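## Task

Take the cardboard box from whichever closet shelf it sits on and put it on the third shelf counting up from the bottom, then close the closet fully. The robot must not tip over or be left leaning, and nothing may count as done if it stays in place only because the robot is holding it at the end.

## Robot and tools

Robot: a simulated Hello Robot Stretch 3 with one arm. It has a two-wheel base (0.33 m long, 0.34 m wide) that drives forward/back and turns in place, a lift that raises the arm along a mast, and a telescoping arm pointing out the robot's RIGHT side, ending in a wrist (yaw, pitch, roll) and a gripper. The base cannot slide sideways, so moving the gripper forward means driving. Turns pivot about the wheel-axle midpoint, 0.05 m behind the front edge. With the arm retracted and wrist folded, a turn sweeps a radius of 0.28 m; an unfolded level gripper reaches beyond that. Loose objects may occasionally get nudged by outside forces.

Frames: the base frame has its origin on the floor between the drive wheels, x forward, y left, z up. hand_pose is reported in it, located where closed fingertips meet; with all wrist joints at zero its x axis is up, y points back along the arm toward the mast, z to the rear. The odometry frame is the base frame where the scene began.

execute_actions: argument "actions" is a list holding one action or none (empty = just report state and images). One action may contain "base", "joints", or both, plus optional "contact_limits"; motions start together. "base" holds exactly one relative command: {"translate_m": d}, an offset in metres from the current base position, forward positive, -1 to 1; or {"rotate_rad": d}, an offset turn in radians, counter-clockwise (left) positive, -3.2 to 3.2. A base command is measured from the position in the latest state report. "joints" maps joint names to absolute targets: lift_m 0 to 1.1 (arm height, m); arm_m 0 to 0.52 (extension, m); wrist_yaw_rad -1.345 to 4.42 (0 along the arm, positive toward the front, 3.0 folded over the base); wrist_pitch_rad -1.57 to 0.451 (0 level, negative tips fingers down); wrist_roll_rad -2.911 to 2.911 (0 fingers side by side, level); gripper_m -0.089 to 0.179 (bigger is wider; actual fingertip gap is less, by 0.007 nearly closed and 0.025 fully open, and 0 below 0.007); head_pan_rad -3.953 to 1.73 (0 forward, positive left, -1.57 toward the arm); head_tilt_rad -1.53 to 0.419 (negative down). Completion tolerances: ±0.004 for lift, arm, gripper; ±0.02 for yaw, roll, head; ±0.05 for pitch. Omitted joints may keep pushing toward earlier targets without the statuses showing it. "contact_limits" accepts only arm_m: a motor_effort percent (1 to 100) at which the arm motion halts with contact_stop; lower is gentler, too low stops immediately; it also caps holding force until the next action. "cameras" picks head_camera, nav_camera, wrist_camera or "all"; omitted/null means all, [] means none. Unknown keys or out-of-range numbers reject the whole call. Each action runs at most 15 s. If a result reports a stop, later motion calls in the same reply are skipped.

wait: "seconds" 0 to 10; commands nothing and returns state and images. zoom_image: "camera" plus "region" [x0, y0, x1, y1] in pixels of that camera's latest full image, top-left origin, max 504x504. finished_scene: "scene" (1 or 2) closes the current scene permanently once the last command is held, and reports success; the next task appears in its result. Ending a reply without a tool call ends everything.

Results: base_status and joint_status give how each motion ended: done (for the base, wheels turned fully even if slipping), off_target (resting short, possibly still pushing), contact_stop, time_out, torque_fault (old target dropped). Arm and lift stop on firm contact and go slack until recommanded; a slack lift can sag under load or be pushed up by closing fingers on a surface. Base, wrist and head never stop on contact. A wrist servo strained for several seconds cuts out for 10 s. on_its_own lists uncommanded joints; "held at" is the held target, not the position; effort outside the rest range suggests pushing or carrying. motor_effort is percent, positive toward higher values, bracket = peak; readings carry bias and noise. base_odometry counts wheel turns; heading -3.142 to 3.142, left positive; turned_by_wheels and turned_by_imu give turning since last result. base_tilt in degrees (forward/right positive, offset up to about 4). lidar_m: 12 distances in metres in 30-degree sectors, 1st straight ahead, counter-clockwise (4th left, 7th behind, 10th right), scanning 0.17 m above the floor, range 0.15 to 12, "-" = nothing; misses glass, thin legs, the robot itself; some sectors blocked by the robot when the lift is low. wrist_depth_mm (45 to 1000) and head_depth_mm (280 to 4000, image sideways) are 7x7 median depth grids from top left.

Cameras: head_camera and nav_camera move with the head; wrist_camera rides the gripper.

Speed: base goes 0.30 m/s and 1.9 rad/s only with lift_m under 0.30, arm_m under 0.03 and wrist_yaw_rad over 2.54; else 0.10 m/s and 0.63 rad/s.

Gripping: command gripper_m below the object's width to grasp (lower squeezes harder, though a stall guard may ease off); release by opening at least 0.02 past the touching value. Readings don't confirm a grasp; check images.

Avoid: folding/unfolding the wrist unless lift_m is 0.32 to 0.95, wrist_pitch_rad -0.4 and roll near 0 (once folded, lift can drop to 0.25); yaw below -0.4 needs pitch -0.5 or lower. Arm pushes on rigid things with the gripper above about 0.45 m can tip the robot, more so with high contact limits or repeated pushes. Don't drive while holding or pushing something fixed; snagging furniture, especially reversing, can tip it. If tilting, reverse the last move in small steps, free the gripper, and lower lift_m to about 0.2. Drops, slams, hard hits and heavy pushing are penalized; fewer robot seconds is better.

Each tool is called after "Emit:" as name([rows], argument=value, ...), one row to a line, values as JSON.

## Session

Emit:
execute_actions(actions=[])

Scene clock: 0.00 s.
base_odometry: x=+0.000 y=+0.000 heading=+0.000 (m, m, rad; odometry frame)
turned_by_wheels: +0.000 (rad since the last result)
turned_by_imu: +0.000 (rad since the last result)
base_tilt: forward=+0.3 right=+0.3 (deg)
lidar_m: 2.11 2.24 1.50 1.41 1.42 1.78 1.55 1.56 1.91 2.36 2.38 2.74
head_depth_mm: 1692 2583 2595 2589 2593 2570 2396 / 1639 2556 2559 2577 2558 2543 2347 / 1653 2536 2551 2530 2531 2525 2350 / 1718 2519 2511 2502 2489 2502 2228 / 1670 2469 2477 2491 2464 2453 2305 / 1910 2487 2450 2453 2456 2473 2294 / 1936 2432 2426 2435 2422 2446 2278
base_status: not commanded
joint_positions: lift_m=+0.482 arm_m=+0.003 wrist_yaw_rad=+2.986 wrist_pitch_rad=-0.450 wrist_roll_rad=+0.015 gripper_m=+0.037 head_pan_rad=+0.009 head_tilt_rad=-0.022
joint_status: not commanded
motor_effort: left_wheel=+0 right_wheel=+0 lift_m=+30 arm_m=+0 wrist_yaw_rad=-1 wrist_pitch_rad=+6 wrist_roll_rad=+0 gripper_m=+0 head_pan_rad=+0 head_tilt_rad=+2 (%)
hand_pose: x=+0.0129 y=+0.0698 z=+0.4877 quat_wxyz=(+0.212, +0.704, +0.102, +0.670) (m; base frame)
wrist_depth_mm: - - - - - - - / - - - - - - - / - - - - - - - / - - - - - - - / 880 864 - 893 928 896 904 / 735 740 - 744 - 755 755 / 645 643 662 639 650 651 655
pictures: head_camera (sideways: a quarter turn clockwise sets it upright), nav_camera (sideways: a quarter turn counterclockwise sets it upright), wrist_camera
Images, in order (width x height): head_camera 896x504, nav_camera 672x504, wrist_camera 644x364.

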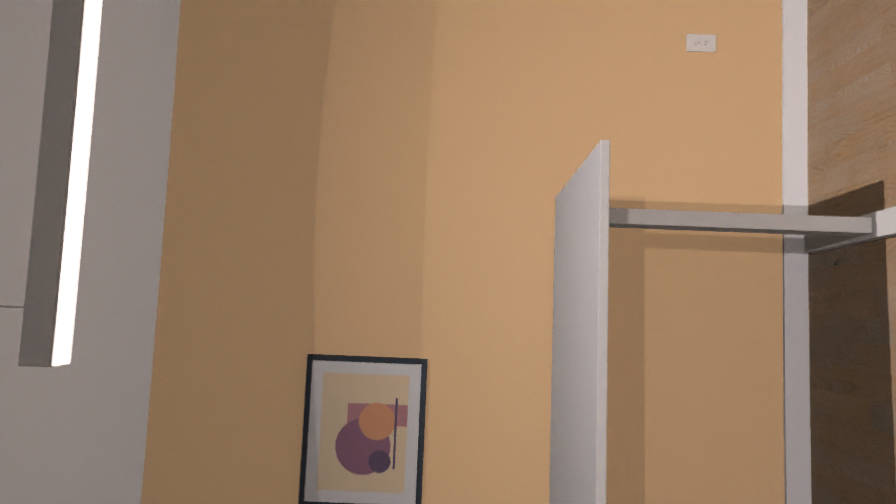

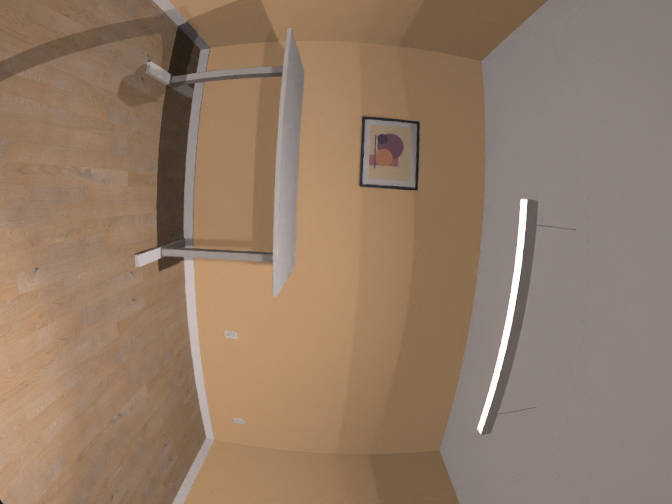

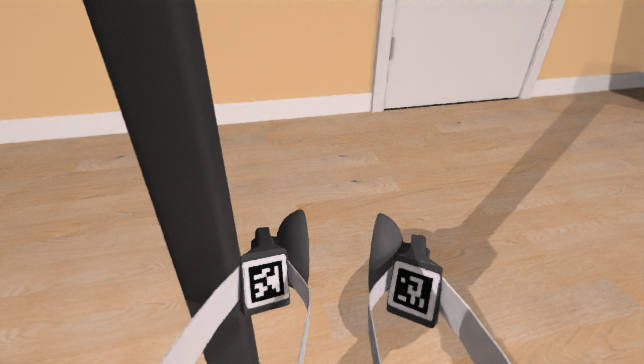

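Closet probably to the left.

Emit:
execute_actions([
  {"joints":{"head_pan_rad":1.5,"head_tilt_rad":-0.2,"lift_m":0.28}},
], cameras=["head_camera","nav_camera"])

Scene clock: 4.83 s.
base_odometry: x=+0.000 y=+0.000 heading=+0.000 (m, m, rad; odometry frame)
turned_by_wheels: +0.000 (rad since the last result)
turned_by_imu: +0.001 (rad since the last result)
base_tilt: forward=+0.3 right=+0.3 (deg)
lidar_m: 2.11 2.24 1.50 1.41 1.42 1.78 1.56 1.56 1.90 2.36 2.39 2.74
head_depth_mm: 1320 1369 1425 1481 1530 1595 1646 / 1326 1363 1413 1459 1509 1558 1610 / 1318 1346 1391 1430 1488 1547 1601 / 1293 1323 1366 1407 1460 1517 1569 / 1271 1306 1337 1380 1435 1483 1532 / 1253 1280 1315 1354 1404 1450 1504 / 1232 1254 1296 1335 1379 1429 1473
base_status: not commanded
joint_positions: lift_m=+0.281 arm_m=+0.003 wrist_yaw_rad=+2.986 wrist_pitch_rad=-0.451 wrist_roll_rad=+0.015 gripper_m=+0.037 head_pan_rad=+1.493 head_tilt_rad=-0.197
joint_status: all done
motor_effort: left_wheel=+0(0) right_wheel=+0(0) lift_m=+10(27) arm_m=+0(0) wrist_yaw_rad=-1(1) wrist_pitch_rad=+6(6) wrist_roll_rad=+0(0) gripper_m=+0(1) head_pan_rad=+3(28) head_tilt_rad=-2(18) (%)
hand_pose: x=+0.0129 y=+0.0697 z=+0.2861 quat_wxyz=(+0.212, +0.704, +0.103, +0.670) (m; base frame)
wrist_depth_mm: - - - - - - - / - - - - - - - / 946 932 960 965 968 957 978 / 726 718 716 731 739 743 736 / 589 589 - 595 617 602 598 / 496 516 - 519 - 505 507 / - - - - 435 437 434
pictures: head_camera (sideways: a quarter turn clockwise sets it upright), nav_camera (sideways: a quarter turn counterclockwise sets it upright)
Images, in order (width x height): head_camera 896x504, nav_camera 672x504.

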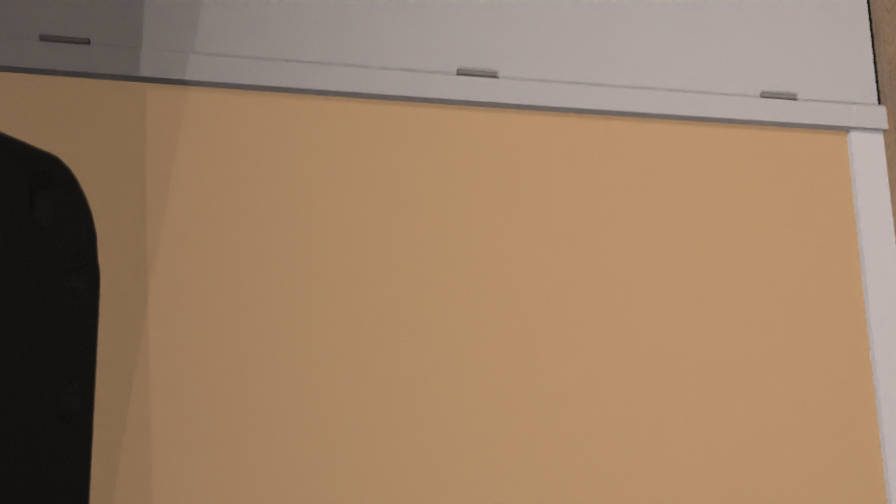

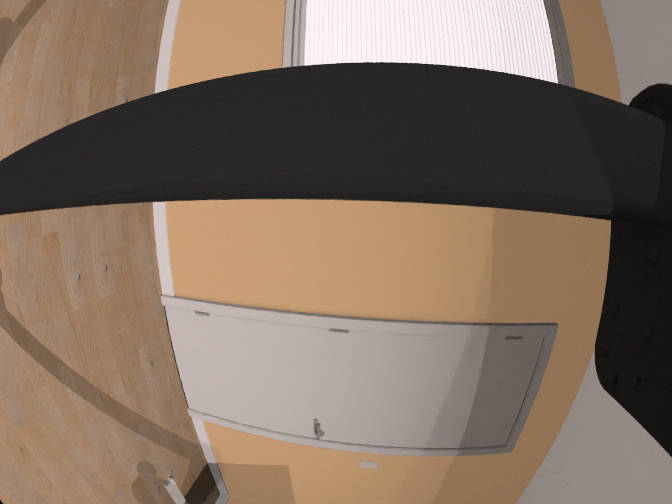

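Probably the room door. Look behind.

Emit:
execute_actions([
  {"joints":{"head_pan_rad":-2.9}},
], cameras=["head_camera","nav_camera"])

Scene clock: 10.23 s.
base_odometry: x=+0.000 y=+0.000 heading=+0.000 (m, m, rad; odometry frame)
turned_by_wheels: +0.000 (rad since the last result)
turned_by_imu: +0.001 (rad since the last result)
base_tilt: forward=+0.3 right=+0.2 (deg)
lidar_m: 2.10 2.24 1.50 1.40 1.42 1.77 1.56 1.56 1.91 2.37 2.39 2.74
head_depth_mm: 1376 1419 1457 1505 1547 1596 1647 / 1395 1434 1473 1536 1584 1637 1674 / 1433 1463 1507 1553 1610 1660 1695 / 1436 1487 1526 1588 1634 1690 1725 / 1413 1468 1508 1556 1614 1679 1728 / 1447 1495 1545 1595 1635 1700 1729 / 1470 1520 1566 1629 1682 1738 1761
base_status: not commanded
joint_positions: lift_m=+0.281 arm_m=+0.003 wrist_yaw_rad=+2.986 wrist_pitch_rad=-0.451 wrist_roll_rad=+0.015 gripper_m=+0.037 head_pan_rad=-2.893 head_tilt_rad=-0.198
joint_status: all done
motor_effort: left_wheel=+0(0) right_wheel=+0(0) lift_m=+10(10) arm_m=+0(0) wrist_yaw_rad=+0(0) wrist_pitch_rad=+6(6) wrist_roll_rad=+0(0) gripper_m=-1(0) head_pan_rad=-3(26) head_tilt_rad=-2(2) (%)
hand_pose: x=+0.0129 y=+0.0697 z=+0.2861 quat_wxyz=(+0.212, +0.704, +0.103, +0.670) (m; base frame)
wrist_depth_mm: - - - - - - - / - - - - - - - / 930 936 948 940 967 959 969 / 722 727 734 738 733 755 748 / 590 595 - 599 620 595 606 / 495 511 - 519 - 506 508 / - - - - 434 439 438
pictures: head_camera (sideways: a quarter turn clockwise sets it upright), nav_camera (sideways: a quarter turn counterclockwise sets it upright)
Images, in order (width x height): head_camera 896x504, nav_camera 672x504.

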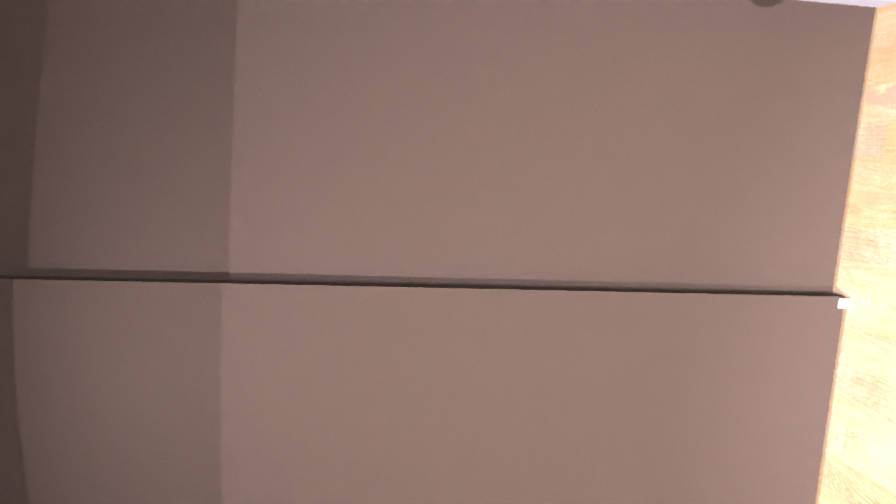

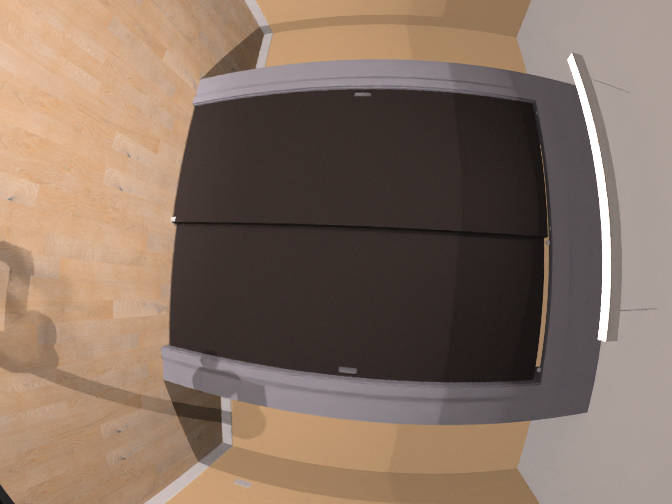

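Emit:
execute_actions([
  {"base":{"rotate_rad":-2.16},"joints":{"head_pan_rad":-1.57,"head_tilt_rad":-0.5,"wrist_pitch_rad":-0.4,"gripper_m":0}},
], cameras=[])

Emit:
execute_actions([
  {"base":{"translate_m":1.0}},
], cameras=[])

Emit:
execute_actions([
  {"base":{"translate_m":0.59}},
], cameras=[])

Emit:
execute_actions([
  {"base":{"rotate_rad":0.71},"joints":{"lift_m":0.6}},
], cameras=[])

Emit:
execute_actions([
  {"joints":{"lift_m":0.93,"wrist_yaw_rad":0}},
], cameras=[])

Emit:
execute_actions([
  {"joints":{"lift_m":0.95,"wrist_pitch_rad":0}},
])

Scene clock: 22.37 s.
base_odometry: x=+0.000 y=+0.000 heading=-2.160 (m, m, rad; odometry frame)
turned_by_wheels: -2.160 (rad since the last result)
turned_by_imu: -2.139 (rad since the last result)
base_tilt: forward=+0.4 right=+0.1 (deg)
lidar_m: 1.82 2.37 2.37 2.83 2.52 2.24 1.56 1.40 1.41 1.69 1.56 1.56
head_depth_mm: 1395 1483 1560 1672 1783 1660 1361 / 1530 1620 1730 1858 1974 1654 1354 / 1689 1814 1942 2110 2118 1642 1353 / 1904 2045 2224 2401 2113 1649 1355 / 2136 2348 2542 2668 2099 1639 1353 / 2147 2308 2484 2631 2120 1641 1351 / 2018 2114 1543 1642 1780 1647 1353
base_status: done
joint_positions: lift_m=+0.281 arm_m=+0.003 wrist_yaw_rad=+2.986 wrist_pitch_rad=-0.423 wrist_roll_rad=+0.015 gripper_m=+0.000 head_pan_rad=-1.577 head_tilt_rad=-0.494
joint_status: all done
motor_effort: left_wheel=+2(15) right_wheel=-2(9) lift_m=+10(11) arm_m=+0(0) wrist_yaw_rad=-1(0) wrist_pitch_rad=+8(11) wrist_roll_rad=+0(0) gripper_m=-3(93) head_pan_rad=+3(27) head_tilt_rad=-4(29) (%)
hand_pose: x=+0.0134 y=+0.0733 z=+0.2925 quat_wxyz=(+0.203, +0.706, +0.093, +0.673) (m; base frame)
wrist_depth_mm: - - - - - - - / - - - - - - - / - - - - - - - / 766 760 763 779 775 774 781 / 612 610 616 672 628 626 625 / 510 514 - - 536 521 526 / 453 - - - 443 448 447
pictures: none
No camera images: the call's "cameras" was empty. Leave "cameras" out to get every camera's image.

Scene clock: 27.40 s.
base_odometry: x=-0.556 y=-0.832 heading=-2.160 (m, m, rad; odometry frame)
turned_by_wheels: +0.000 (rad since the last result)
turned_by_imu: +0.004 (rad since the last result)
base_tilt: forward=+0.5 right=+0.1 (deg)
lidar_m: 1.81 1.62 1.62 1.94 3.19 2.79 2.42 2.15 1.53 0.96 0.86 0.86
head_depth_mm: 1189 1301 1465 2491 2055 1658 1366 / 1148 1266 1379 1520 1720 1650 1362 / 1054 1149 1258 1404 1570 1652 1351 / 972 1054 1142 1265 1410 1548 1350 / 901 969 1051 1148 1259 1406 1349 / 841 898 958 1014 1097 1201 1292 / 745 795 855 919 994 1083 1192
base_status: done
joint_positions: lift_m=+0.281 arm_m=+0.003 wrist_yaw_rad=+2.986 wrist_pitch_rad=-0.421 wrist_roll_rad=+0.015 gripper_m=+0.000 head_pan_rad=-1.577 head_tilt_rad=-0.494
joint_status: not commanded
motor_effort: left_wheel=+2(14) right_wheel=-2(7) lift_m=+11(11) arm_m=+0(0) wrist_yaw_rad=-1(0) wrist_pitch_rad=+7(8) wrist_roll_rad=+0(0) gripper_m=-3(2) head_pan_rad=+3(2) head_tilt_rad=-3(4) (%)
hand_pose: x=+0.0135 y=+0.0735 z=+0.2927 quat_wxyz=(+0.202, +0.706, +0.092, +0.673) (m; base frame)
wrist_depth_mm: - - - - - - - / - - - - - - - / - - - - - - - / 759 765 767 766 774 785 784 / 616 622 616 669 628 618 631 / 515 514 - - 539 519 521 / 452 - - - 444 447 450
pictures: none
No camera images: the call's "cameras" was empty. Leave "cameras" out to get every camera's image.

Scene clock: 31.00 s.
base_odometry: x=-0.883 y=-1.322 heading=-2.160 (m, m, rad; odometry frame)
turned_by_wheels: +0.000 (rad since the last result)
turned_by_imu: +0.003 (rad since the last result)
base_tilt: forward=+0.2 right=+0.1 (deg)
lidar_m: 1.31 1.17 1.18 1.42 2.64 3.25 2.92 2.59 0.85 0.52 0.44 0.45
head_depth_mm: 622 692 778 890 1046 1376 1364 / 566 623 692 778 890 1037 1242 / 518 565 623 691 779 890 1033 / 479 518 565 620 691 775 887 / 444 478 517 565 621 692 777 / 415 444 477 518 564 621 689 / 389 414 444 482 517 564 612
base_status: done
joint_positions: lift_m=+0.281 arm_m=+0.003 wrist_yaw_rad=+2.986 wrist_pitch_rad=-0.421 wrist_roll_rad=+0.015 gripper_m=+0.000 head_pan_rad=-1.577 head_tilt_rad=-0.494
joint_status: not commanded
motor_effort: left_wheel=+2(13) right_wheel=-2(4) lift_m=+11(11) arm_m=+0(0) wrist_yaw_rad=+0(1) wrist_pitch_rad=+7(7) wrist_roll_rad=+0(0) gripper_m=-3(2) head_pan_rad=+2(3) head_tilt_rad=-4(3) (%)
hand_pose: x=+0.0135 y=+0.0735 z=+0.2928 quat_wxyz=(+0.202, +0.706, +0.092, +0.673) (m; base frame)
wrist_depth_mm: - - - - - - 883 / - - - - - - 928 / - - - - - - 934 / 749 765 774 766 784 780 781 / 611 615 618 675 626 615 630 / 520 515 - - 536 522 523 / 455 - - - 446 450 449
pictures: none
No camera images: the call's "cameras" was empty. Leave "cameras" out to get every camera's image.

Scene clock: 34.73 s.
base_odometry: x=-0.883 y=-1.322 heading=-1.450 (m, m, rad; odometry frame)
turned_by_wheels: +0.710 (rad since the last result)
turned_by_imu: +0.705 (rad since the last result)
base_tilt: forward=+0.3 right=+0.0 (deg)
lidar_m: 1.17 1.21 1.64 3.57 3.26 2.70 1.83 0.66 0.48 0.44 1.23 1.22
head_depth_mm: 335 370 413 472 514 575 652 / 341 366 395 432 485 556 644 / 349 376 410 446 495 549 621 / 350 378 411 451 500 560 638 / 351 379 412 453 503 564 652 / 360 1052 1159 1272 1427 1554 1351 / 998 1086 1178 1295 1441 1551 1345
base_status: done
joint_positions: lift_m=+0.599 arm_m=+0.003 wrist_yaw_rad=+2.986 wrist_pitch_rad=-0.421 wrist_roll_rad=+0.015 gripper_m=+0.000 head_pan_rad=-1.577 head_tilt_rad=-0.495
joint_status: all done
motor_effort: left_wheel=-3(12) right_wheel=+2(9) lift_m=+44(47) arm_m=+0(0) wrist_yaw_rad=-2(1) wrist_pitch_rad=+7(7) wrist_roll_rad=+0(0) gripper_m=-2(2) head_pan_rad=+3(2) head_tilt_rad=-4(4) (%)
hand_pose: x=+0.0135 y=+0.0735 z=+0.6112 quat_wxyz=(+0.202, +0.706, +0.092, +0.673) (m; base frame)
wrist_depth_mm: - - - - - - - / - - - - - - - / - - - - - - - / - - - - - - - / - - - - - - - / 920 905 - - 961 917 922 / 781 791 775 790 787 788 791
pictures: none
No camera images: the call's "cameras" was empty. Leave "cameras" out to get every camera's image.

Scene clock: 38.57 s.
base_odometry: x=-0.883 y=-1.322 heading=-1.450 (m, m, rad; odometry frame)
turned_by_wheels: +0.000 (rad since the last result)
turned_by_imu: +0.000 (rad since the last result)
base_tilt: forward=+0.4 right=+0.1 (deg)
lidar_m: 1.17 1.21 1.65 3.58 3.26 2.70 1.83 0.66 0.48 0.44 1.23 1.22
head_depth_mm: 335 369 413 471 514 566 - / 340 366 395 432 485 562 - / 349 377 410 446 495 531 - / 350 377 411 451 500 553 636 / 351 379 413 454 502 563 653 / 360 1056 1157 1277 1441 1552 1352 / 997 1076 1178 1298 1432 1562 1347
base_status: not commanded
joint_positions: lift_m=+0.929 arm_m=+0.003 wrist_yaw_rad=+0.003 wrist_pitch_rad=-0.421 wrist_roll_rad=+0.015 gripper_m=+0.000 head_pan_rad=-1.577 head_tilt_rad=-0.495
joint_status: all done
motor_effort: left_wheel=-3(3) right_wheel=+2(2) lift_m=+43(45) arm_m=+0(0) wrist_yaw_rad=-2(4) wrist_pitch_rad=+7(7) wrist_roll_rad=+0(0) gripper_m=-2(3) head_pan_rad=+3(3) head_tilt_rad=-4(4) (%)
hand_pose: x=-0.0209 y=-0.3718 z=+0.9412 quat_wxyz=(+0.687, +0.148, -0.696, -0.148) (m; base frame)
wrist_depth_mm: 874 190 185 184 171 189 195 / 951 208 200 197 186 206 208 / - - 218 215 199 227 226 / - - 239 237 218 250 247 / - - 266 252 240 274 272 / - - 296 - 303 308 304 / - - 352 327 312 348 341
pictures: none
No camera images: the call's "cameras" was empty. Leave "cameras" out to get every camera's image.

Scene clock: 39.63 s.
base_odometry: x=-0.883 y=-1.322 heading=-1.450 (m, m, rad; odometry frame)
turned_by_wheels: +0.000 (rad since the last result)
turned_by_imu: +0.000 (rad since the last result)
base_tilt: forward=+0.2 right=+0.0 (deg)
lidar_m: 1.17 1.22 1.65 3.58 3.25 2.70 1.83 0.67 0.48 0.44 1.22 1.22
head_depth_mm: 334 369 413 473 513 556 - / 341 366 395 432 479 577 - / 349 377 410 445 - - - / 350 377 412 451 497 556 650 / 351 379 412 453 502 564 651 / 359 1052 1162 1270 1430 1552 1352 / 1002 1084 1181 1298 1438 1558 1343
base_status: not commanded
joint_positions: lift_m=+0.949 arm_m=+0.003 wrist_yaw_rad=+0.003 wrist_pitch_rad=-0.026 wrist_roll_rad=+0.015 gripper_m=+0.000 head_pan_rad=-1.577 head_tilt_rad=-0.495
joint_status: all done
motor_effort: left_wheel=-3(3) right_wheel=+2(2) lift_m=+44(48) arm_m=+0(0) wrist_yaw_rad=-2(2) wrist_pitch_rad=+9(8) wrist_roll_rad=+0(0) gripper_m=-3(2) head_pan_rad=+2(2) head_tilt_rad=-4(4) (%)
hand_pose: x=-0.0208 y=-0.4033 z=+1.0571 quat_wxyz=(+0.702, +0.010, -0.712, -0.009) (m; base frame)
wrist_depth_mm: 907 199 197 194 180 205 206 / 941 203 200 197 184 211 210 / 963 209 206 204 190 215 216 / 977 966 211 209 194 226 220 / - 977 216 213 198 229 226 / - - 222 - 202 234 232 / - - 228 226 210 240 239
pictures: head_camera (sideways: a quarter turn clockwise sets it upright), nav_camera (sideways: a quarter turn counterclockwise sets it upright), wrist_camera
Images, in order (width x height): head_camera 896x504, nav_camera 672x504, wrist_camera 644x364.

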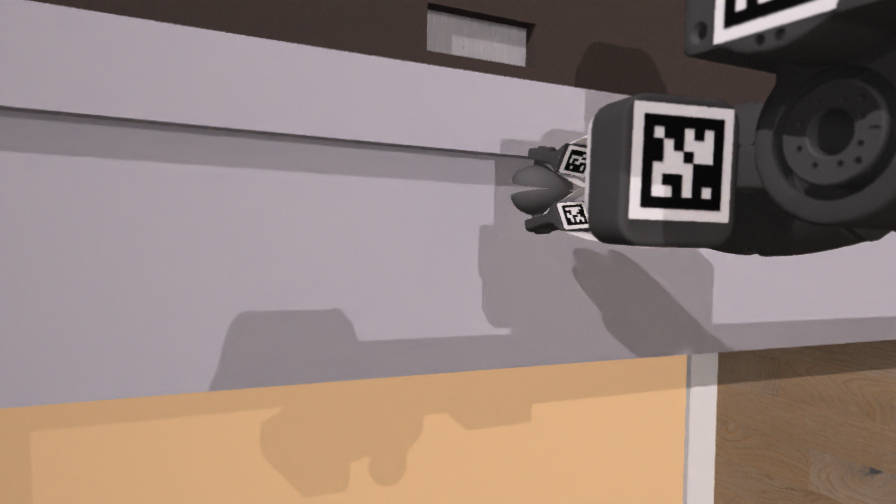

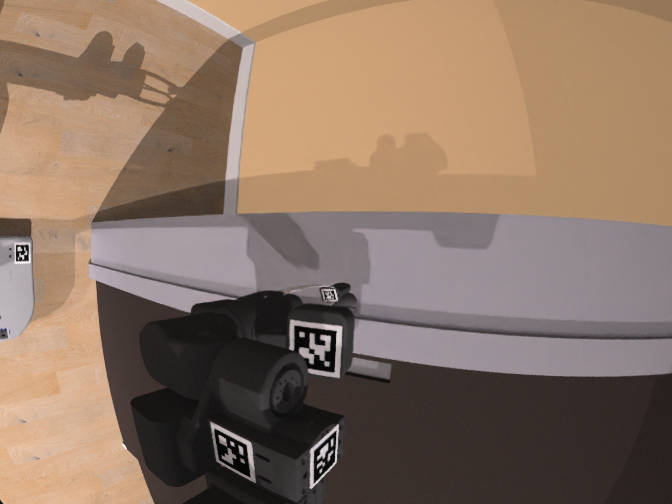

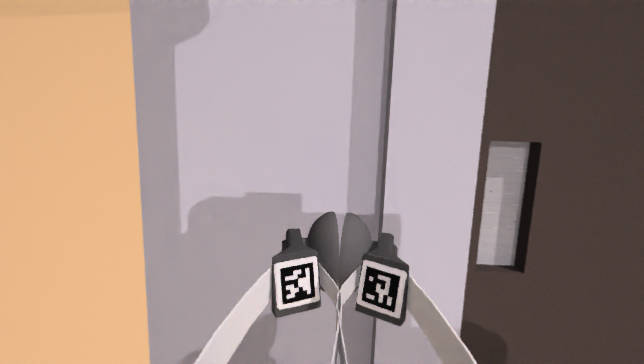

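Emit:
execute_actions([
  {"base":{"translate_m":-0.117},"joints":{"lift_m":0.973}},
], cameras=["wrist_camera"])

Scene clock: 45.03 s.
base_odometry: x=-0.897 y=-1.206 heading=-1.450 (m, m, rad; odometry frame)
turned_by_wheels: +0.000 (rad since the last result)
turned_by_imu: +0.000 (rad since the last result)
base_tilt: forward=+0.5 right=+0.2 (deg)
lidar_m: 1.29 1.33 1.81 3.23 3.52 2.58 2.48 0.67 0.48 0.44 0.46 1.34
head_depth_mm: 362 391 425 466 516 - - / 363 392 426 467 503 - - / 364 393 429 473 - - - / 346 374 407 450 486 544 629 / 343 372 404 445 496 556 631 / 353 381 415 456 506 568 644 / 354 383 417 458 509 578 1255
base_status: done
joint_positions: lift_m=+0.972 arm_m=+0.003 wrist_yaw_rad=+0.003 wrist_pitch_rad=-0.025 wrist_roll_rad=+0.015 gripper_m=+0.000 head_pan_rad=-1.577 head_tilt_rad=-0.495
joint_status: all done
motor_effort: left_wheel=-3(10) right_wheel=+2(4) lift_m=+45(48) arm_m=+0(0) wrist_yaw_rad=-2(2) wrist_pitch_rad=+8(9) wrist_roll_rad=+0(0) gripper_m=-3(2) head_pan_rad=+3(2) head_tilt_rad=-3(4) (%)
hand_pose: x=-0.0208 y=-0.4034 z=+1.0805 quat_wxyz=(+0.702, +0.010, -0.712, -0.008) (m; base frame)
wrist_depth_mm: 200 198 183 211 210 208 207 / 205 204 188 215 214 212 211 / 210 209 194 221 220 218 217 / 214 214 197 226 226 224 222 / 221 219 203 231 232 228 228 / 227 225 208 - 236 236 233 / 234 231 215 245 245 242 239
pictures: wrist_camera
Images, in order (width x height): wrist_camera 644x364.

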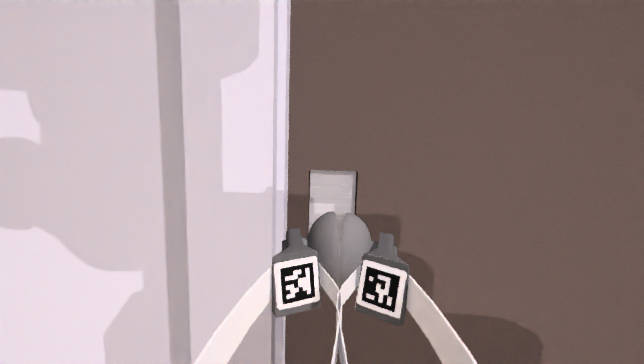

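Emit:
execute_actions([
  {"joints":{"arm_m":0.065},"contact_limits":{"arm_m":12}},
], cameras=["wrist_camera","head_camera"])

Scene clock: 49.97 s.
base_odometry: x=-0.897 y=-1.206 heading=-1.450 (m, m, rad; odometry frame)
turned_by_wheels: +0.000 (rad since the last result)
turned_by_imu: +0.001 (rad since the last result)
base_tilt: forward=+0.4 right=+0.0 (deg)
lidar_m: 1.29 1.34 1.81 3.21 3.52 2.57 2.48 0.67 0.49 0.44 0.46 1.34
head_depth_mm: 365 394 429 467 - - - / 366 395 430 466 - - - / 367 396 432 461 - - - / 348 377 409 449 487 556 640 / 345 374 407 446 499 558 633 / 355 384 418 459 509 569 647 / 356 385 420 460 509 582 1258
base_status: not commanded
joint_positions: lift_m=+0.972 arm_m=+0.064 wrist_yaw_rad=+0.009 wrist_pitch_rad=-0.027 wrist_roll_rad=+0.015 gripper_m=+0.000 head_pan_rad=-1.577 head_tilt_rad=-0.495
joint_status: all done
motor_effort: left_wheel=-2(3) right_wheel=+0(2) lift_m=+44(45) arm_m=+10(8) wrist_yaw_rad=-7(6) wrist_pitch_rad=+9(9) wrist_roll_rad=+0(0) gripper_m=-2(3) head_pan_rad=+3(2) head_tilt_rad=-3(4) (%)
contact_limits: arm_m 12 (drawing in: default 16, maximum 26; extending or still: default 22, maximum 35)
hand_pose: x=-0.0190 y=-0.4642 z=+1.0799 quat_wxyz=(+0.702, +0.013, -0.712, -0.007) (m; base frame)
wrist_depth_mm: 144 130 129 157 156 154 153 / 148 134 132 161 160 158 156 / 152 137 136 165 164 162 160 / 155 141 140 169 168 166 164 / 160 145 143 179 172 170 168 / 165 149 146 - 176 174 172 / 169 166 151 185 182 179 177
pictures: head_camera (sideways: a quarter turn clockwise sets it upright), wrist_camera
Images, in order (width x height): head_camera 896x504, wrist_camera 644x364.

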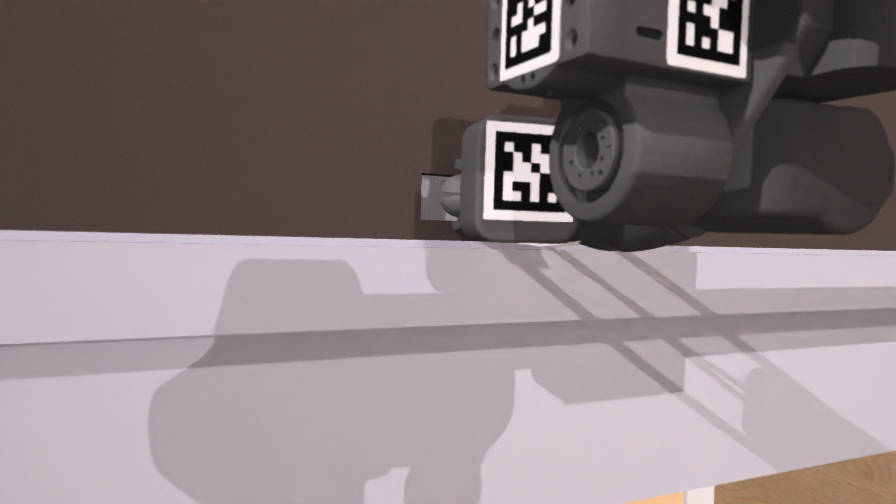

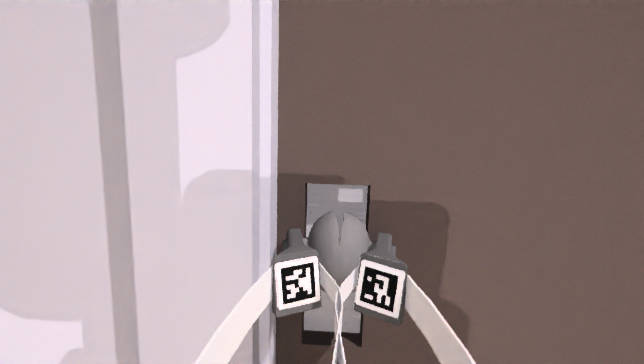

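Emit:
execute_actions([
  {"base":{"translate_m":-0.25},"joints":{"arm_m":0.065,"head_pan_rad":-1.4}},
])

Scene clock: 55.40 s.
base_odometry: x=-0.928 y=-0.958 heading=-1.450 (m, m, rad; odometry frame)
turned_by_wheels: +0.000 (rad since the last result)
turned_by_imu: +0.416 (rad since the last result)
base_tilt: forward=-0.2 right=-0.7 (deg)
lidar_m: 1.49 1.89 3.61 3.62 2.47 2.30 0.71 0.47 0.44 0.44 0.54 1.47
head_depth_mm: 367 389 416 443 - - - / 371 401 435 472 - - - / 383 410 442 478 526 586 658 / 422 455 492 538 594 654 735 / 453 491 536 592 659 750 1277 / 1408 1534 1688 1862 2017 1681 1370 / 1508 1622 1738 1855 1947 1679 1375
base_status: done
joint_positions: lift_m=+0.972 arm_m=+0.064 wrist_yaw_rad=+0.007 wrist_pitch_rad=-0.060 wrist_roll_rad=+0.015 gripper_m=+0.000 head_pan_rad=-1.407 head_tilt_rad=-0.495
joint_status: all done
motor_effort: left_wheel=-5(11) right_wheel=-1(2) lift_m=+43(44) arm_m=+9(9) wrist_yaw_rad=-5(5) wrist_pitch_rad=+20(20) wrist_roll_rad=+0(0) gripper_m=-4(5) head_pan_rad=+3(13) head_tilt_rad=-4(4) (%)
hand_pose: x=-0.0196 y=-0.4631 z=+1.0715 quat_wxyz=(+0.702, +0.024, -0.712, -0.019) (m; base frame)
wrist_depth_mm: 241 201 162 169 150 135 122 / 250 208 166 173 153 137 124 / 263 214 170 178 157 140 127 / - 224 175 188 161 143 129 / - 232 180 193 163 146 132 / - 241 185 - 164 149 135 / - 250 191 203 176 153 137
pictures: head_camera (sideways: a quarter turn clockwise sets it upright), nav_camera (sideways: a quarter turn counterclockwise sets it upright), wrist_camera
Images, in order (width x height): head_camera 896x504, nav_camera 672x504, wrist_camera 644x364.

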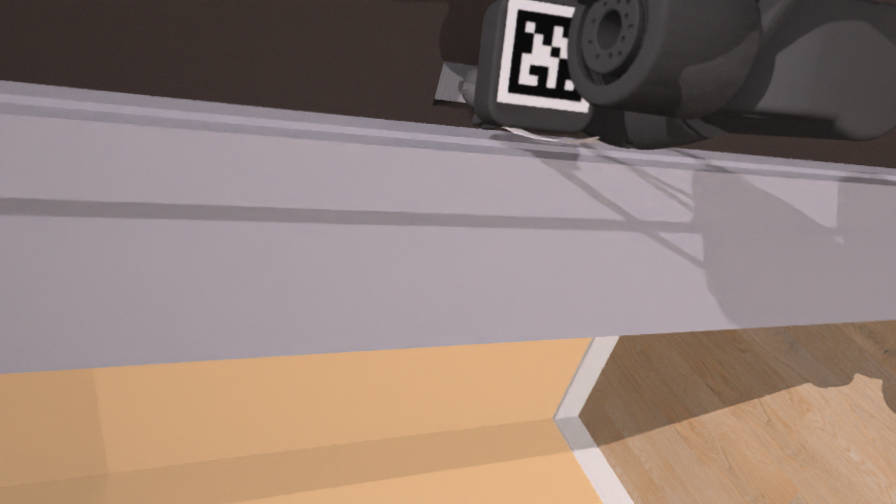

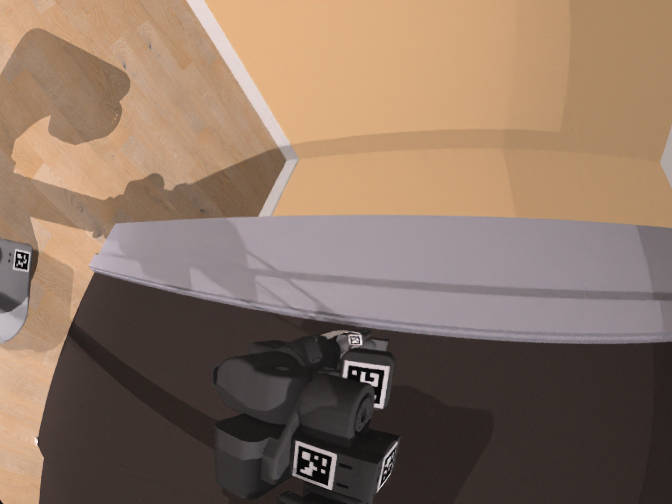

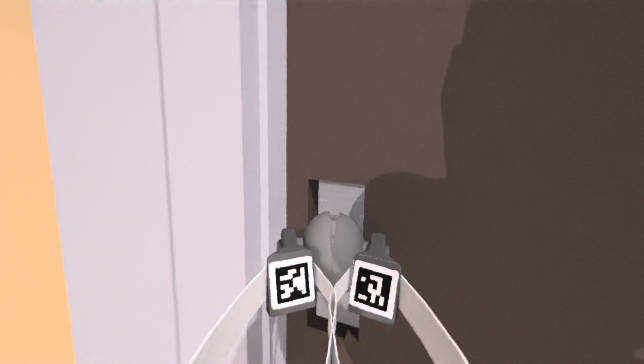

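Emit:
execute_actions([
  {"joints":{"arm_m":0.003}},
], cameras=[])

Emit:
execute_actions([
  {"base":{"translate_m":0.205}},
], cameras=[])

Emit:
execute_actions([
  {"base":{"rotate_rad":-0.415},"joints":{"head_pan_rad":-1.57,"arm_m":0.04}},
], cameras=["wrist_camera"])

Scene clock: 66.47 s.
base_odometry: x=-0.928 y=-0.958 heading=-1.450 (m, m, rad; odometry frame)
turned_by_wheels: +0.000 (rad since the last result)
turned_by_imu: -0.005 (rad since the last result)
base_tilt: forward=+0.3 right=+0.1 (deg)
lidar_m: 1.49 1.88 3.61 3.23 2.48 2.30 0.70 0.47 0.43 0.44 0.53 1.47
head_depth_mm: 350 373 399 429 - - - / 346 376 411 451 - - - / 367 394 423 460 506 559 639 / 403 435 473 518 573 641 721 / 432 469 513 569 638 731 855 / 1377 1513 1665 1848 2021 1643 1349 / 1479 1600 1722 1854 1939 1632 1346
base_status: not commanded
joint_positions: lift_m=+0.972 arm_m=+0.003 wrist_yaw_rad=+0.001 wrist_pitch_rad=-0.026 wrist_roll_rad=+0.015 gripper_m=+0.000 head_pan_rad=-1.407 head_tilt_rad=-0.496
joint_status: all done
motor_effort: left_wheel=-1(10) right_wheel=+0(23) lift_m=+42(43) arm_m=-2(9) wrist_yaw_rad=-1(7) wrist_pitch_rad=+9(20) wrist_roll_rad=+0(0) gripper_m=-3(4) head_pan_rad=+2(3) head_tilt_rad=-3(4) (%)
hand_pose: x=-0.0212 y=-0.4037 z=+1.0803 quat_wxyz=(+0.702, +0.010, -0.712, -0.009) (m; base frame)
wrist_depth_mm: - 254 203 205 188 170 154 / - 263 209 210 191 172 157 / - 271 214 215 195 175 159 / - 281 220 226 199 178 162 / - 288 225 229 202 181 164 / - 299 236 - 201 185 167 / - 310 237 238 216 188 170
pictures: none
No camera images: the call's "cameras" was empty. Leave "cameras" out to get every camera's image.

Scene clock: 69.47 s.
base_odometry: x=-0.903 y=-1.161 heading=-1.450 (m, m, rad; odometry frame)
turned_by_wheels: +0.000 (rad since the last result)
turned_by_imu: +0.001 (rad since the last result)
base_tilt: forward=+0.4 right=+0.1 (deg)
lidar_m: 1.30 1.64 3.51 3.20 2.68 2.49 0.84 0.55 0.48 0.50 1.38 1.28
head_depth_mm: 409 434 464 498 - - - / 1126 1200 1284 1373 - - - / 1195 1282 1384 1511 1651 1646 1321 / 1272 1368 1501 1640 1820 1640 1349 / 1368 1483 1631 1805 1949 1649 1348 / 1450 1561 1679 1808 1919 1634 1344 / 1347 1425 1510 1615 1722 1635 1345
base_status: done
joint_positions: lift_m=+0.972 arm_m=+0.003 wrist_yaw_rad=+0.001 wrist_pitch_rad=-0.026 wrist_roll_rad=+0.015 gripper_m=+0.000 head_pan_rad=-1.407 head_tilt_rad=-0.496
joint_status: not commanded
motor_effort: left_wheel=+0(7) right_wheel=+0(5) lift_m=+43(43) arm_m=-1(2) wrist_yaw_rad=-1(1) wrist_pitch_rad=+9(9) wrist_roll_rad=+0(0) gripper_m=-3(3) head_pan_rad=+2(3) head_tilt_rad=-2(3) (%)
hand_pose: x=-0.0212 y=-0.4037 z=+1.0803 quat_wxyz=(+0.702, +0.010, -0.712, -0.009) (m; base frame)
wrist_depth_mm: - - - 276 247 223 193 / - - - 284 252 228 196 / - - - 291 257 231 202 / - - - 295 263 236 207 / - - - - 265 239 212 / - - - - 265 231 218 / - - - 318 283 235 227
pictures: none
No camera images: the call's "cameras" was empty. Leave "cameras" out to get every camera's image.

Scene clock: 71.07 s.
base_odometry: x=-0.903 y=-1.161 heading=-1.865 (m, m, rad; odometry frame)
turned_by_wheels: -0.415 (rad since the last result)
turned_by_imu: -0.412 (rad since the last result)
base_tilt: forward=+0.4 right=+0.1 (deg)
lidar_m: 1.28 1.33 1.80 3.18 3.60 2.59 2.48 0.74 0.53 0.48 0.51 1.33
head_depth_mm: 401 433 472 517 - - - / 403 435 474 519 567 - - / 400 438 476 522 - - - / 380 410 446 491 543 619 697 / 390 421 459 508 564 634 719 / 395 427 465 511 566 640 725 / 397 429 468 521 1438 1590 1341
base_status: done
joint_positions: lift_m=+0.972 arm_m=+0.040 wrist_yaw_rad=+0.001 wrist_pitch_rad=-0.025 wrist_roll_rad=+0.015 gripper_m=+0.000 head_pan_rad=-1.563 head_tilt_rad=-0.496
joint_status: all done
motor_effort: left_wheel=+3(9) right_wheel=-3(6) lift_m=+42(42) arm_m=+2(2) wrist_yaw_rad=-2(1) wrist_pitch_rad=+9(9) wrist_roll_rad=+0(0) gripper_m=-3(2) head_pan_rad=-2(12) head_tilt_rad=-2(3) (%)
hand_pose: x=-0.0212 y=-0.4403 z=+1.0804 quat_wxyz=(+0.702, +0.009, -0.712, -0.009) (m; base frame)
wrist_depth_mm: 209 208 194 220 220 219 217 / 214 213 198 225 224 224 222 / 220 218 203 229 230 229 227 / 226 224 208 239 236 235 233 / 230 230 214 233 241 241 239 / 238 236 220 - 246 247 246 / 244 243 227 257 257 253 252
pictures: wrist_camera
Images, in order (width x height): wrist_camera 644x364.

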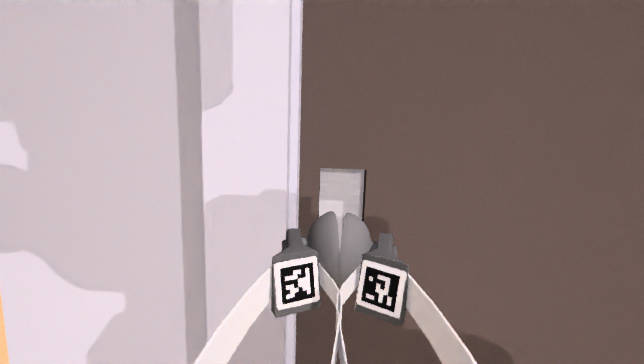

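Emit:
execute_actions([
  {"base":{"translate_m":-0.007},"joints":{"arm_m":0.06}},
], cameras=[])

Emit:
execute_actions([
  {"joints":{"arm_m":0.106},"contact_limits":{"arm_m":8}},
], cameras=["wrist_camera"])

Scene clock: 77.40 s.
base_odometry: x=-0.901 y=-1.155 heading=-1.865 (m, m, rad; odometry frame)
turned_by_wheels: +0.000 (rad since the last result)
turned_by_imu: +0.001 (rad since the last result)
base_tilt: forward=+0.2 right=+0.1 (deg)
lidar_m: 1.29 1.34 1.80 3.19 3.57 2.58 2.48 0.74 0.54 0.48 0.51 1.34
head_depth_mm: 401 433 472 514 - - - / 403 436 473 513 - - - / 405 437 476 518 - - - / 384 413 452 496 546 618 708 / 389 421 460 506 565 634 721 / 395 428 466 512 568 636 725 / 397 429 468 513 590 1545 1350
base_status: done
joint_positions: lift_m=+0.972 arm_m=+0.060 wrist_yaw_rad=+0.001 wrist_pitch_rad=-0.025 wrist_roll_rad=+0.015 gripper_m=+0.000 head_pan_rad=-1.563 head_tilt_rad=-0.496
joint_status: all done
motor_effort: left_wheel=+3(6) right_wheel=-2(7) lift_m=+42(42) arm_m=+1(3) wrist_yaw_rad=+0(1) wrist_pitch_rad=+8(9) wrist_roll_rad=+0(0) gripper_m=-2(2) head_pan_rad=-2(3) head_tilt_rad=-2(3) (%)
hand_pose: x=-0.0212 y=-0.4603 z=+1.0804 quat_wxyz=(+0.702, +0.009, -0.712, -0.009) (m; base frame)
wrist_depth_mm: 190 188 174 202 201 200 198 / 195 193 179 206 206 204 203 / 199 198 183 211 210 209 208 / 204 203 188 218 217 214 213 / 209 210 193 221 221 220 218 / 215 213 197 - 226 226 223 / 223 220 203 235 235 231 230
pictures: none
No camera images: the call's "cameras" was empty. Leave "cameras" out to get every camera's image.

Scene clock: 78.93 s.
base_odometry: x=-0.901 y=-1.155 heading=-1.865 (m, m, rad; odometry frame)
turned_by_wheels: +0.000 (rad since the last result)
turned_by_imu: +0.000 (rad since the last result)
base_tilt: forward=+0.3 right=+0.3 (deg)
lidar_m: 1.29 1.33 1.81 3.20 3.58 2.58 2.48 0.74 0.54 0.48 0.51 1.34
head_depth_mm: 402 434 472 504 - - 741 / 404 436 474 507 - - 734 / 405 438 477 506 - - 740 / 382 412 453 491 545 621 714 / 389 421 460 506 564 631 719 / 395 427 466 512 567 638 726 / 397 429 468 514 588 1543 1352
base_status: not commanded
joint_positions: lift_m=+0.972 arm_m=+0.106 wrist_yaw_rad=+0.005 wrist_pitch_rad=-0.025 wrist_roll_rad=+0.015 gripper_m=+0.000 head_pan_rad=-1.563 head_tilt_rad=-0.496
joint_status: all done
motor_effort: left_wheel=+4(3) right_wheel=-5(5) lift_m=+42(42) arm_m=+2(2) wrist_yaw_rad=-4(3) wrist_pitch_rad=+9(9) wrist_roll_rad=+0(0) gripper_m=-3(3) head_pan_rad=-2(2) head_tilt_rad=-3(2) (%)
contact_limits: arm_m 8 (drawing in: default 16, maximum 26; extending or still: default 22, maximum 35)
hand_pose: x=-0.0202 y=-0.5063 z=+1.0805 quat_wxyz=(+0.702, +0.011, -0.712, -0.008) (m; base frame)
wrist_depth_mm: 146 133 132 160 158 157 156 / 150 135 135 164 162 161 160 / 154 139 138 168 166 165 164 / 157 143 142 172 170 169 168 / 161 147 146 182 174 174 172 / 167 151 149 - 179 177 177 / 171 168 154 188 185 183 180
pictures: wrist_camera
Images, in order (width x height): wrist_camera 644x364.

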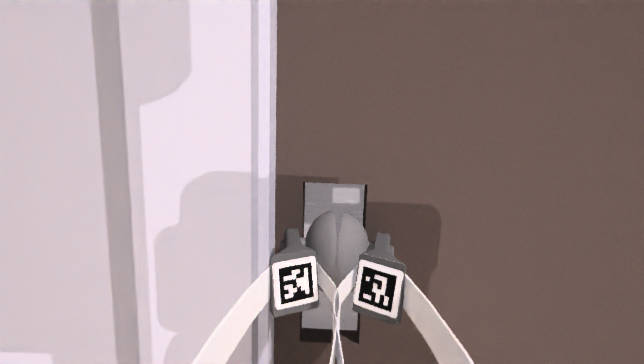

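Emit:
execute_actions([
  {"base":{"translate_m":-0.12},"joints":{"arm_m":0.106}},
], cameras=["wrist_camera"])

Scene clock: 86.60 s.
base_odometry: x=-0.866 y=-1.040 heading=-1.865 (m, m, rad; odometry frame)
turned_by_wheels: +0.000 (rad since the last result)
turned_by_imu: +0.000 (rad since the last result)
base_tilt: forward=+0.3 right=+0.2 (deg)
lidar_m: 1.41 1.46 1.98 3.15 3.38 2.46 2.36 0.74 0.54 0.51 0.50 1.47
head_depth_mm: 403 435 472 504 - - 739 / 404 436 475 507 - - 734 / 406 439 477 507 - - 736 / 1014 1121 1057 1286 1086 1203 1284 / 1018 1109 1050 1253 1034 1168 1285 / 448 457 472 513 561 621 716 / 386 417 460 510 571 645 732
base_status: done
joint_positions: lift_m=+0.972 arm_m=+0.106 wrist_yaw_rad=-0.001 wrist_pitch_rad=-0.025 wrist_roll_rad=+0.015 gripper_m=+0.000 head_pan_rad=-1.563 head_tilt_rad=-0.496
joint_status: all done
motor_effort: left_wheel=+3(13) right_wheel=-2(27) lift_m=+43(43) arm_m=+2(3) wrist_yaw_rad=+0(28) wrist_pitch_rad=+9(9) wrist_roll_rad=+0(0) gripper_m=-3(5) head_pan_rad=-2(3) head_tilt_rad=-2(2) (%)
hand_pose: x=-0.0217 y=-0.5063 z=+1.0805 quat_wxyz=(+0.702, +0.009, -0.712, -0.010) (m; base frame)
wrist_depth_mm: 188 420 553 160 159 158 157 / 189 259 797 163 163 162 161 / 190 259 816 167 167 166 165 / 192 264 652 172 171 169 169 / 189 266 747 181 176 174 173 / 190 269 759 - 179 178 177 / 191 273 648 189 185 183 182
pictures: wrist_camera
Images, in order (width x height): wrist_camera 644x364.

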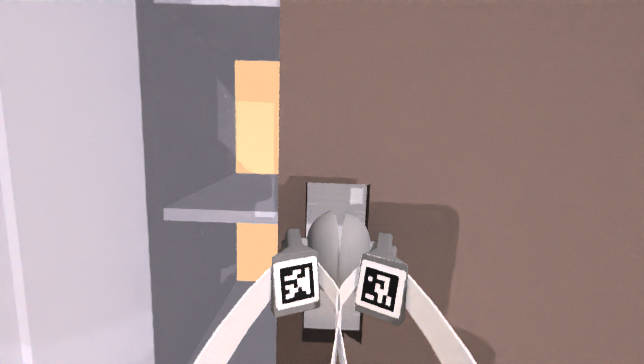

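Works well. Continue.

Emit:
execute_actions([
  {"base":{"translate_m":-0.48},"joints":{"arm_m":0.107,"head_pan_rad":-1.2}},
])

Scene clock: 95.83 s.
base_odometry: x=-0.727 y=-0.580 heading=-1.864 (m, m, rad; odometry frame)
turned_by_wheels: +0.000 (rad since the last result)
turned_by_imu: +0.000 (rad since the last result)
base_tilt: forward=+0.2 right=+0.3 (deg)
lidar_m: 1.89 1.96 2.64 3.51 2.68 1.96 1.88 0.75 0.54 0.52 1.01 0.79
head_depth_mm: 1003 1077 1074 1221 1024 626 678 / 1036 1130 1070 1266 1081 1173 1358 / 1077 1170 1062 1323 1295 1248 1355 / 1120 1223 1161 1328 1337 1500 1349 / 1162 1262 1158 1323 1391 1556 1352 / 1051 1115 1131 1198 1310 1433 1343 / 897 956 1006 1062 1123 1025 1095
base_status: done
joint_positions: lift_m=+0.972 arm_m=+0.107 wrist_yaw_rad=+0.003 wrist_pitch_rad=-0.025 wrist_roll_rad=+0.015 gripper_m=+0.000 head_pan_rad=-1.207 head_tilt_rad=-0.496
joint_status: all done
motor_effort: left_wheel=+3(14) right_wheel=-2(27) lift_m=+42(42) arm_m=+2(3) wrist_yaw_rad=-3(29) wrist_pitch_rad=+9(9) wrist_roll_rad=+0(0) gripper_m=-2(5) head_pan_rad=+3(19) head_tilt_rad=-3(2) (%)
hand_pose: x=-0.0207 y=-0.5073 z=+1.0805 quat_wxyz=(+0.702, +0.010, -0.712, -0.008) (m; base frame)
wrist_depth_mm: 586 561 551 166 164 164 162 / 856 875 855 169 168 167 166 / 847 887 893 173 173 172 170 / 675 714 748 179 177 175 174 / 829 941 928 186 181 180 179 / 824 892 908 - 185 184 183 / 666 667 688 193 192 189 187
pictures: head_camera (sideways: a quarter turn clockwise sets it upright), nav_camera (sideways: a quarter turn counterclockwise sets it upright), wrist_camera
Images, in order (width x height): head_camera 896x504, nav_camera 672x504, wrist_camera 644x364.

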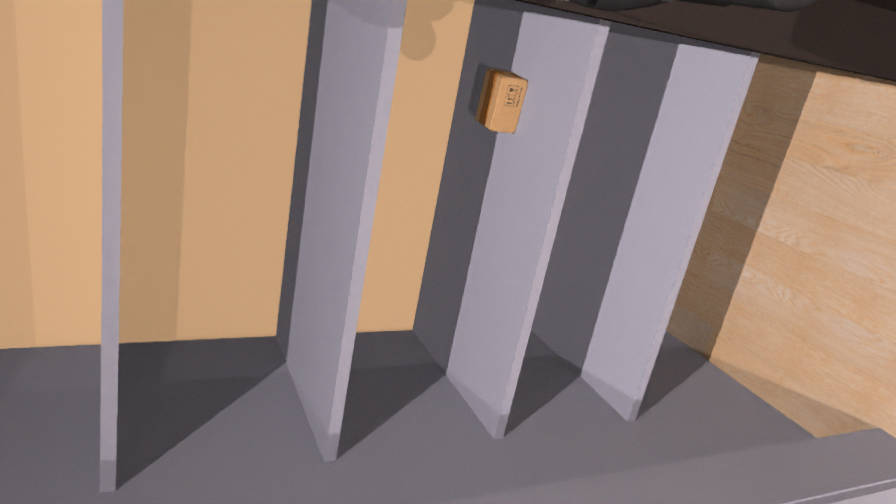

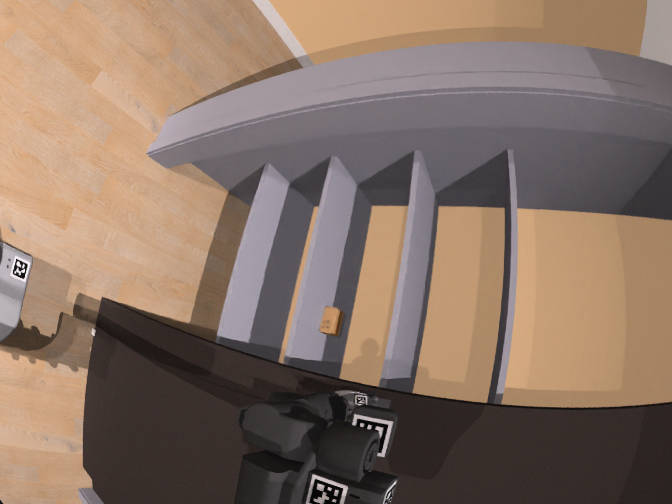

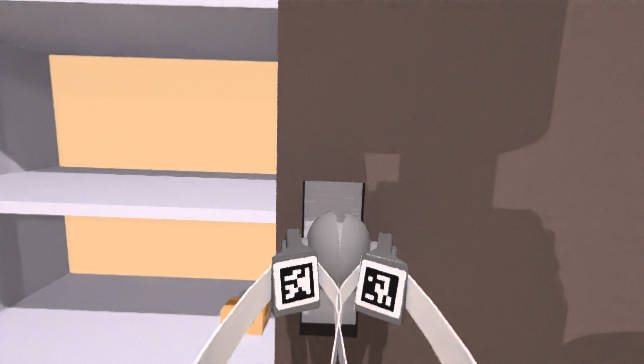

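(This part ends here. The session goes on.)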